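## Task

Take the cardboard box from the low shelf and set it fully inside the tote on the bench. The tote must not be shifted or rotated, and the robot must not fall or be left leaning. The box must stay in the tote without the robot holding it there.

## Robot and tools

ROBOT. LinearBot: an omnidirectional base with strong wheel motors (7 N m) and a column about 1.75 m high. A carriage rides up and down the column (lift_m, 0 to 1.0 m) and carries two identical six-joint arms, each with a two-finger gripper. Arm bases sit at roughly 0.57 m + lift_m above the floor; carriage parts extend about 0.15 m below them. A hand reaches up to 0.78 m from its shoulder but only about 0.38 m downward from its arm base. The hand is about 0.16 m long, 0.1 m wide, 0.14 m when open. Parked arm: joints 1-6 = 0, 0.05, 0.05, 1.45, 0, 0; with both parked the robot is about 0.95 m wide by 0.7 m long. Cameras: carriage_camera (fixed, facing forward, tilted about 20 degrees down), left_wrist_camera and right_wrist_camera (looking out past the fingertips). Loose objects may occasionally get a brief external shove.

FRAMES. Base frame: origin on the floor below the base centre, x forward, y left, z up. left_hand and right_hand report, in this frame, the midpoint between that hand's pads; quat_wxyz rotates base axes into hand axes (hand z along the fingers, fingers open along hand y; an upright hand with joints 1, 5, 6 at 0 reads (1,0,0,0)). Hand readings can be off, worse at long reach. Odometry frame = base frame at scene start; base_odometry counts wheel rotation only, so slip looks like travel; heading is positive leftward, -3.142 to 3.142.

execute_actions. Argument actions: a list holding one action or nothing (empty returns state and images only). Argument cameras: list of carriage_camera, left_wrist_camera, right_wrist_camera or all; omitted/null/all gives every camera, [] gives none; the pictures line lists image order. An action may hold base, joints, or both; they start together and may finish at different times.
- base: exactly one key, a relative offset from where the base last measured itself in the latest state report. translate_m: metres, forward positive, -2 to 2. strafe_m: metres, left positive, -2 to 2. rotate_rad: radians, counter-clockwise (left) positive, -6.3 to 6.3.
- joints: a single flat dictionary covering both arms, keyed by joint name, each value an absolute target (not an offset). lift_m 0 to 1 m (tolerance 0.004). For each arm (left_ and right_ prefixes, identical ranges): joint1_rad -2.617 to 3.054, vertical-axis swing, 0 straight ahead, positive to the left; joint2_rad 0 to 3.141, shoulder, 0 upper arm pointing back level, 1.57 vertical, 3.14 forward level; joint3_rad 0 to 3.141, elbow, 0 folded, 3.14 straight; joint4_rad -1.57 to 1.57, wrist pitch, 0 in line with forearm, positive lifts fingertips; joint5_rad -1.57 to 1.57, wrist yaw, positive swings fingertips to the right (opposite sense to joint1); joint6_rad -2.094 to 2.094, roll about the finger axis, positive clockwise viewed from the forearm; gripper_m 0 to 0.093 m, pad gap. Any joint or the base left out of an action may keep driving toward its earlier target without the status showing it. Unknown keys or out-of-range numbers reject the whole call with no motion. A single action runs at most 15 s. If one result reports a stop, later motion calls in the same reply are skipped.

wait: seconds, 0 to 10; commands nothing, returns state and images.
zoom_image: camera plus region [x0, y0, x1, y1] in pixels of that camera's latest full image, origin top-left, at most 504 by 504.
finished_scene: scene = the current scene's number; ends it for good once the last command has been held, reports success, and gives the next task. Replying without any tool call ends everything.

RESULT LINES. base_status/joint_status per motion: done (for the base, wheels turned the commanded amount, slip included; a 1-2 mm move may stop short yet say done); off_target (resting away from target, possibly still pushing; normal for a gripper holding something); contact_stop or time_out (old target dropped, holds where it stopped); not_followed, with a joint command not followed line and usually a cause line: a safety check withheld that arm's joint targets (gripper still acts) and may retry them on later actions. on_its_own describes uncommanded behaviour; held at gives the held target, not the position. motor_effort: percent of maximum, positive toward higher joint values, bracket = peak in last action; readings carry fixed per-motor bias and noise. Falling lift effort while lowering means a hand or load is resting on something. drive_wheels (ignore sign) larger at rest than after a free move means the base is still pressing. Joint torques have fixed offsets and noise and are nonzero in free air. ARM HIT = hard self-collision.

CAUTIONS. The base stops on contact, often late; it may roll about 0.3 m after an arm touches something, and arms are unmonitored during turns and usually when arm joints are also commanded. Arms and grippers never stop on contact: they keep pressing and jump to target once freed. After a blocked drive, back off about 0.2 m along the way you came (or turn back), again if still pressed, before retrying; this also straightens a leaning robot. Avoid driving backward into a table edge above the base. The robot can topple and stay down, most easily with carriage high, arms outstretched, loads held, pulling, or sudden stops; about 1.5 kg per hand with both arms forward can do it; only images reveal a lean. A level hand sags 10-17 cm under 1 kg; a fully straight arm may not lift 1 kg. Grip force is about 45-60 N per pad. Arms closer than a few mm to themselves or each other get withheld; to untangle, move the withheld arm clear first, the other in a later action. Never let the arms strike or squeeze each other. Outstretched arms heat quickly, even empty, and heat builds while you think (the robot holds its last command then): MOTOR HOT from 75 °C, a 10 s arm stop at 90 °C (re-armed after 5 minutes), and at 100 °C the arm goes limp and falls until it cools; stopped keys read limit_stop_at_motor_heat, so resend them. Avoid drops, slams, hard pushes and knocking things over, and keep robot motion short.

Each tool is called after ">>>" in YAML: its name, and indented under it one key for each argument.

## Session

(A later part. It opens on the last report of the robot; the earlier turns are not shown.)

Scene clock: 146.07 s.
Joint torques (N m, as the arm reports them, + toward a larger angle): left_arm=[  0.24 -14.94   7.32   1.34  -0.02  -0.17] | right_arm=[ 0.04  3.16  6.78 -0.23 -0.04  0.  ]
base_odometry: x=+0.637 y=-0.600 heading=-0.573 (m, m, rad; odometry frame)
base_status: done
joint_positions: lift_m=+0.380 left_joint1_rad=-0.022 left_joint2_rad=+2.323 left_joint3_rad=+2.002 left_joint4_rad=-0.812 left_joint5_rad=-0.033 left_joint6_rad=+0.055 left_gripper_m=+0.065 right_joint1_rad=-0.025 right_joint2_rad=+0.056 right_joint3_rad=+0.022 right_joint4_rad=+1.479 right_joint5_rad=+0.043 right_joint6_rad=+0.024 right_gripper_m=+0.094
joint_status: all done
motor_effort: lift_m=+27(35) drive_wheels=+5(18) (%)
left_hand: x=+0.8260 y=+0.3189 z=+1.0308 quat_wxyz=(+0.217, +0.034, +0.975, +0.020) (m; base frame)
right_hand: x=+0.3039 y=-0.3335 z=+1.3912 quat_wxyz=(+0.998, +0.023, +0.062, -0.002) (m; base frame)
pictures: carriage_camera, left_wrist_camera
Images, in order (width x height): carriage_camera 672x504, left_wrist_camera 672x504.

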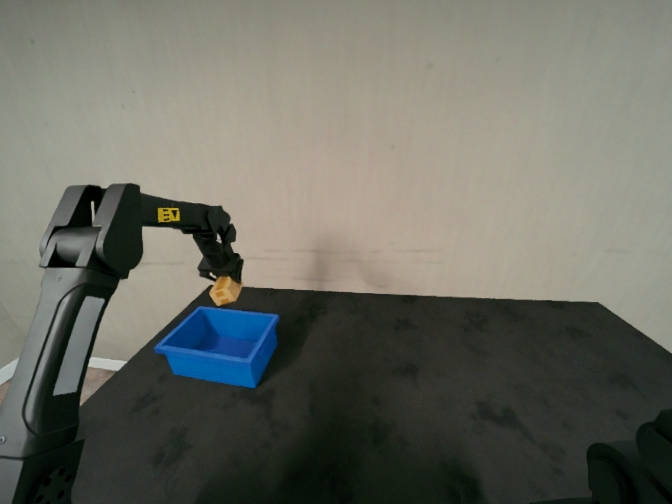

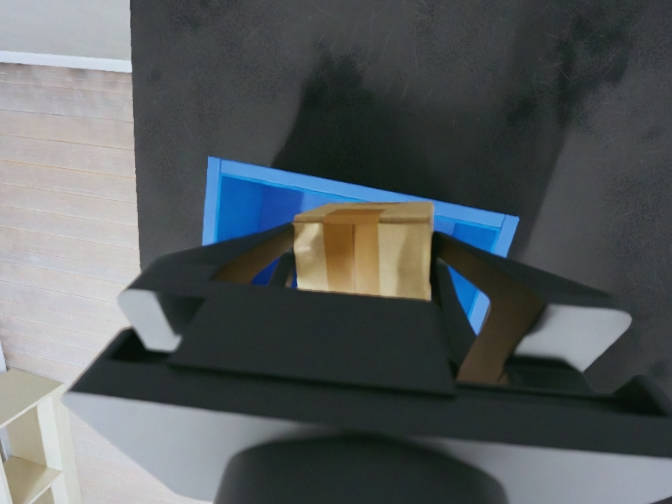

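>>> execute_actions:
  actions:
    - {"base":{"translate_m":-0.05},"joints":{"lift_m":0.3}}
  cameras: ["left_wrist_camera","carriage_camera"]

Scene clock: 157.87 s.
Joint torques (N m, as the arm reports them, + toward a larger angle): left_arm=[  0.16 -14.74   7.4    1.37  -0.03  -0.17] | right_arm=[ 0.24  3.22  6.87 -0.28 -0.04 -0.02]
base_odometry: x=+0.595 y=-0.572 heading=-0.573 (m, m, rad; odometry frame)
base_status: done
joint_positions: lift_m=+0.300 left_joint1_rad=-0.021 left_joint2_rad=+2.321 left_joint3_rad=+2.002 left_joint4_rad=-0.815 left_joint5_rad=-0.033 left_joint6_rad=+0.055 left_gripper_m=+0.065 right_joint1_rad=-0.025 right_joint2_rad=+0.056 right_joint3_rad=+0.022 right_joint4_rad=+1.478 right_joint5_rad=+0.043 right_joint6_rad=+0.024 right_gripper_m=+0.094
joint_status: all done
motor_effort: lift_m=+30(31) drive_wheels=+4(16) (%)
left_hand: x=+0.8254 y=+0.3192 z=+0.9513 quat_wxyz=(+0.216, +0.034, +0.976, +0.020) (m; base frame)
right_hand: x=+0.3041 y=-0.3335 z=+1.3112 quat_wxyz=(+0.998, +0.023, +0.063, -0.002) (m; base frame)
pictures: carriage_camera, left_wrist_camera
Images, in order (width x height): carriage_camera 672x504, left_wrist_camera 672x504.

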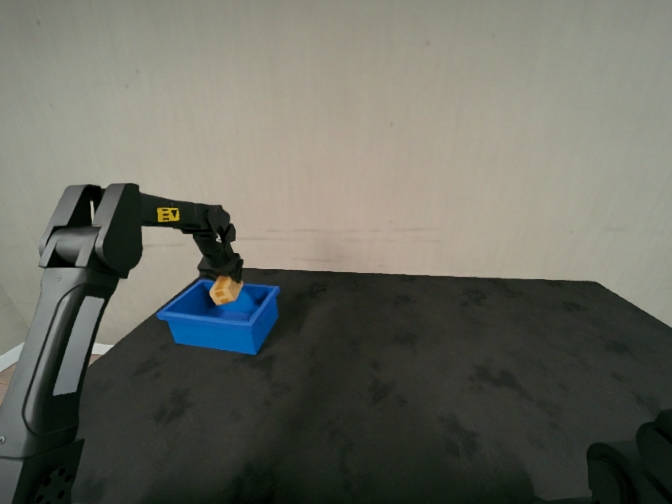

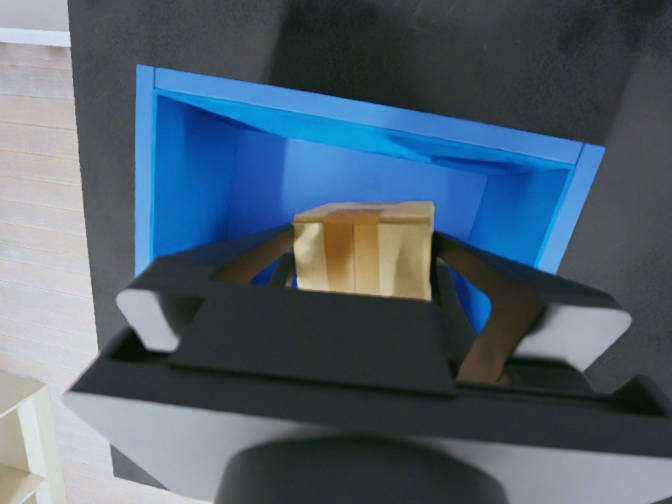

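>>> execute_actions:
  actions:
    - {"joints":{"left_gripper_m":0.093}}
  cameras: []

>>> execute_actions:
  actions:
    - {"joints":{"lift_m":0.55}}
  cameras: ["left_wrist_camera","carriage_camera"]

Scene clock: 162.20 s.
Joint torques (N m, as the arm reports them, + toward a larger angle): left_arm=[  0.14 -14.76   7.26   1.33  -0.02  -0.17] | right_arm=[ 0.09  3.25  6.86 -0.25 -0.04  0.03]
base_odometry: x=+0.595 y=-0.572 heading=-0.573 (m, m, rad; odometry frame)
base_status: not commanded
joint_positions: lift_m=+0.300 left_joint1_rad=-0.021 left_joint2_rad=+2.321 left_joint3_rad=+2.002 left_joint4_rad=-0.815 left_joint5_rad=-0.033 left_joint6_rad=+0.055 left_gripper_m=+0.093 right_joint1_rad=-0.025 right_joint2_rad=+0.056 right_joint3_rad=+0.022 right_joint4_rad=+1.478 right_joint5_rad=+0.043 right_joint6_rad=+0.024 right_gripper_m=+0.094
joint_status: all done
motor_effort: lift_m=+30(30) drive_wheels=+4(4) (%)
left_hand: x=+0.8254 y=+0.3192 z=+0.9513 quat_wxyz=(+0.216, +0.034, +0.976, +0.020) (m; base frame)
right_hand: x=+0.3041 y=-0.3335 z=+1.3112 quat_wxyz=(+0.998, +0.023, +0.063, -0.002) (m; base frame)
pictures: none
No camera images: the call's "cameras" was empty. Leave "cameras" out to get every camera's image.

Scene clock: 163.73 s.
Joint torques (N m, as the arm reports them, + toward a larger angle): left_arm=[  0.12 -13.38   7.43   1.31  -0.01  -0.17] | right_arm=[ 0.21  3.25  6.86 -0.26 -0.02 -0.02]
base_odometry: x=+0.595 y=-0.572 heading=-0.573 (m, m, rad; odometry frame)
base_status: not commanded
joint_positions: lift_m=+0.550 left_joint1_rad=-0.021 left_joint2_rad=+2.305 left_joint3_rad=+2.002 left_joint4_rad=-0.805 left_joint5_rad=-0.033 left_joint6_rad=+0.055 left_gripper_m=+0.093 right_joint1_rad=-0.025 right_joint2_rad=+0.056 right_joint3_rad=+0.022 right_joint4_rad=+1.478 right_joint5_rad=+0.043 right_joint6_rad=+0.024 right_gripper_m=+0.094
joint_status: all done
motor_effort: lift_m=+27(34) drive_wheels=+4(5) (%)
left_hand: x=+0.8283 y=+0.3191 z=+1.2111 quat_wxyz=(+0.229, +0.034, +0.973, +0.020) (m; base frame)
right_hand: x=+0.3041 y=-0.3335 z=+1.5613 quat_wxyz=(+0.998, +0.023, +0.063, -0.002) (m; base frame)
pictures: carriage_camera, left_wrist_camera
Images, in order (width x height): carriage_camera 672x504, left_wrist_camera 672x504.

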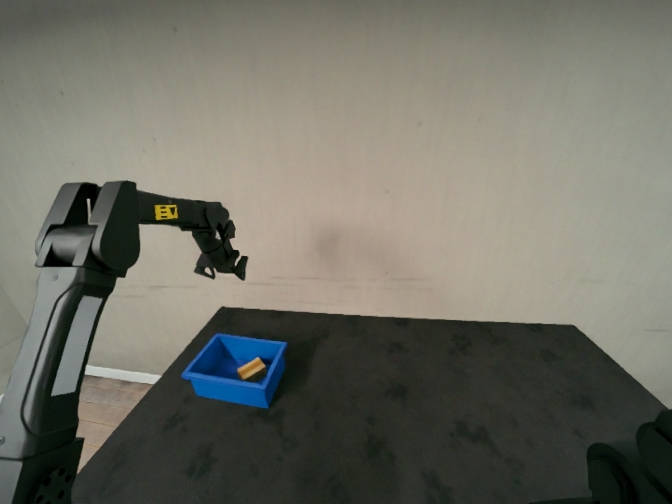

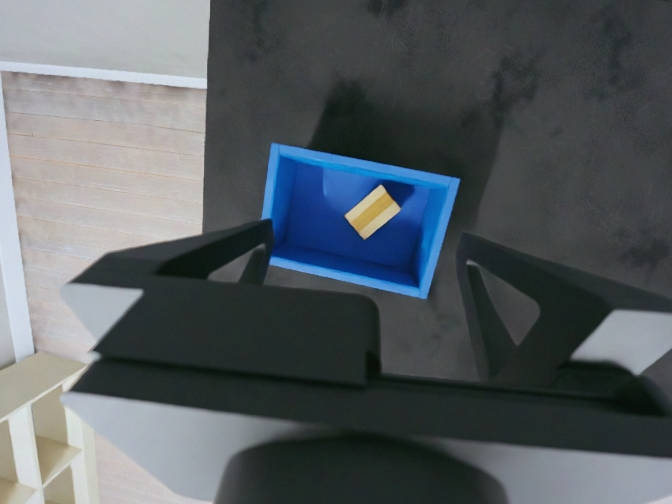

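>>> finished_scene:
  scene: 2

The scene is finished: the task was done.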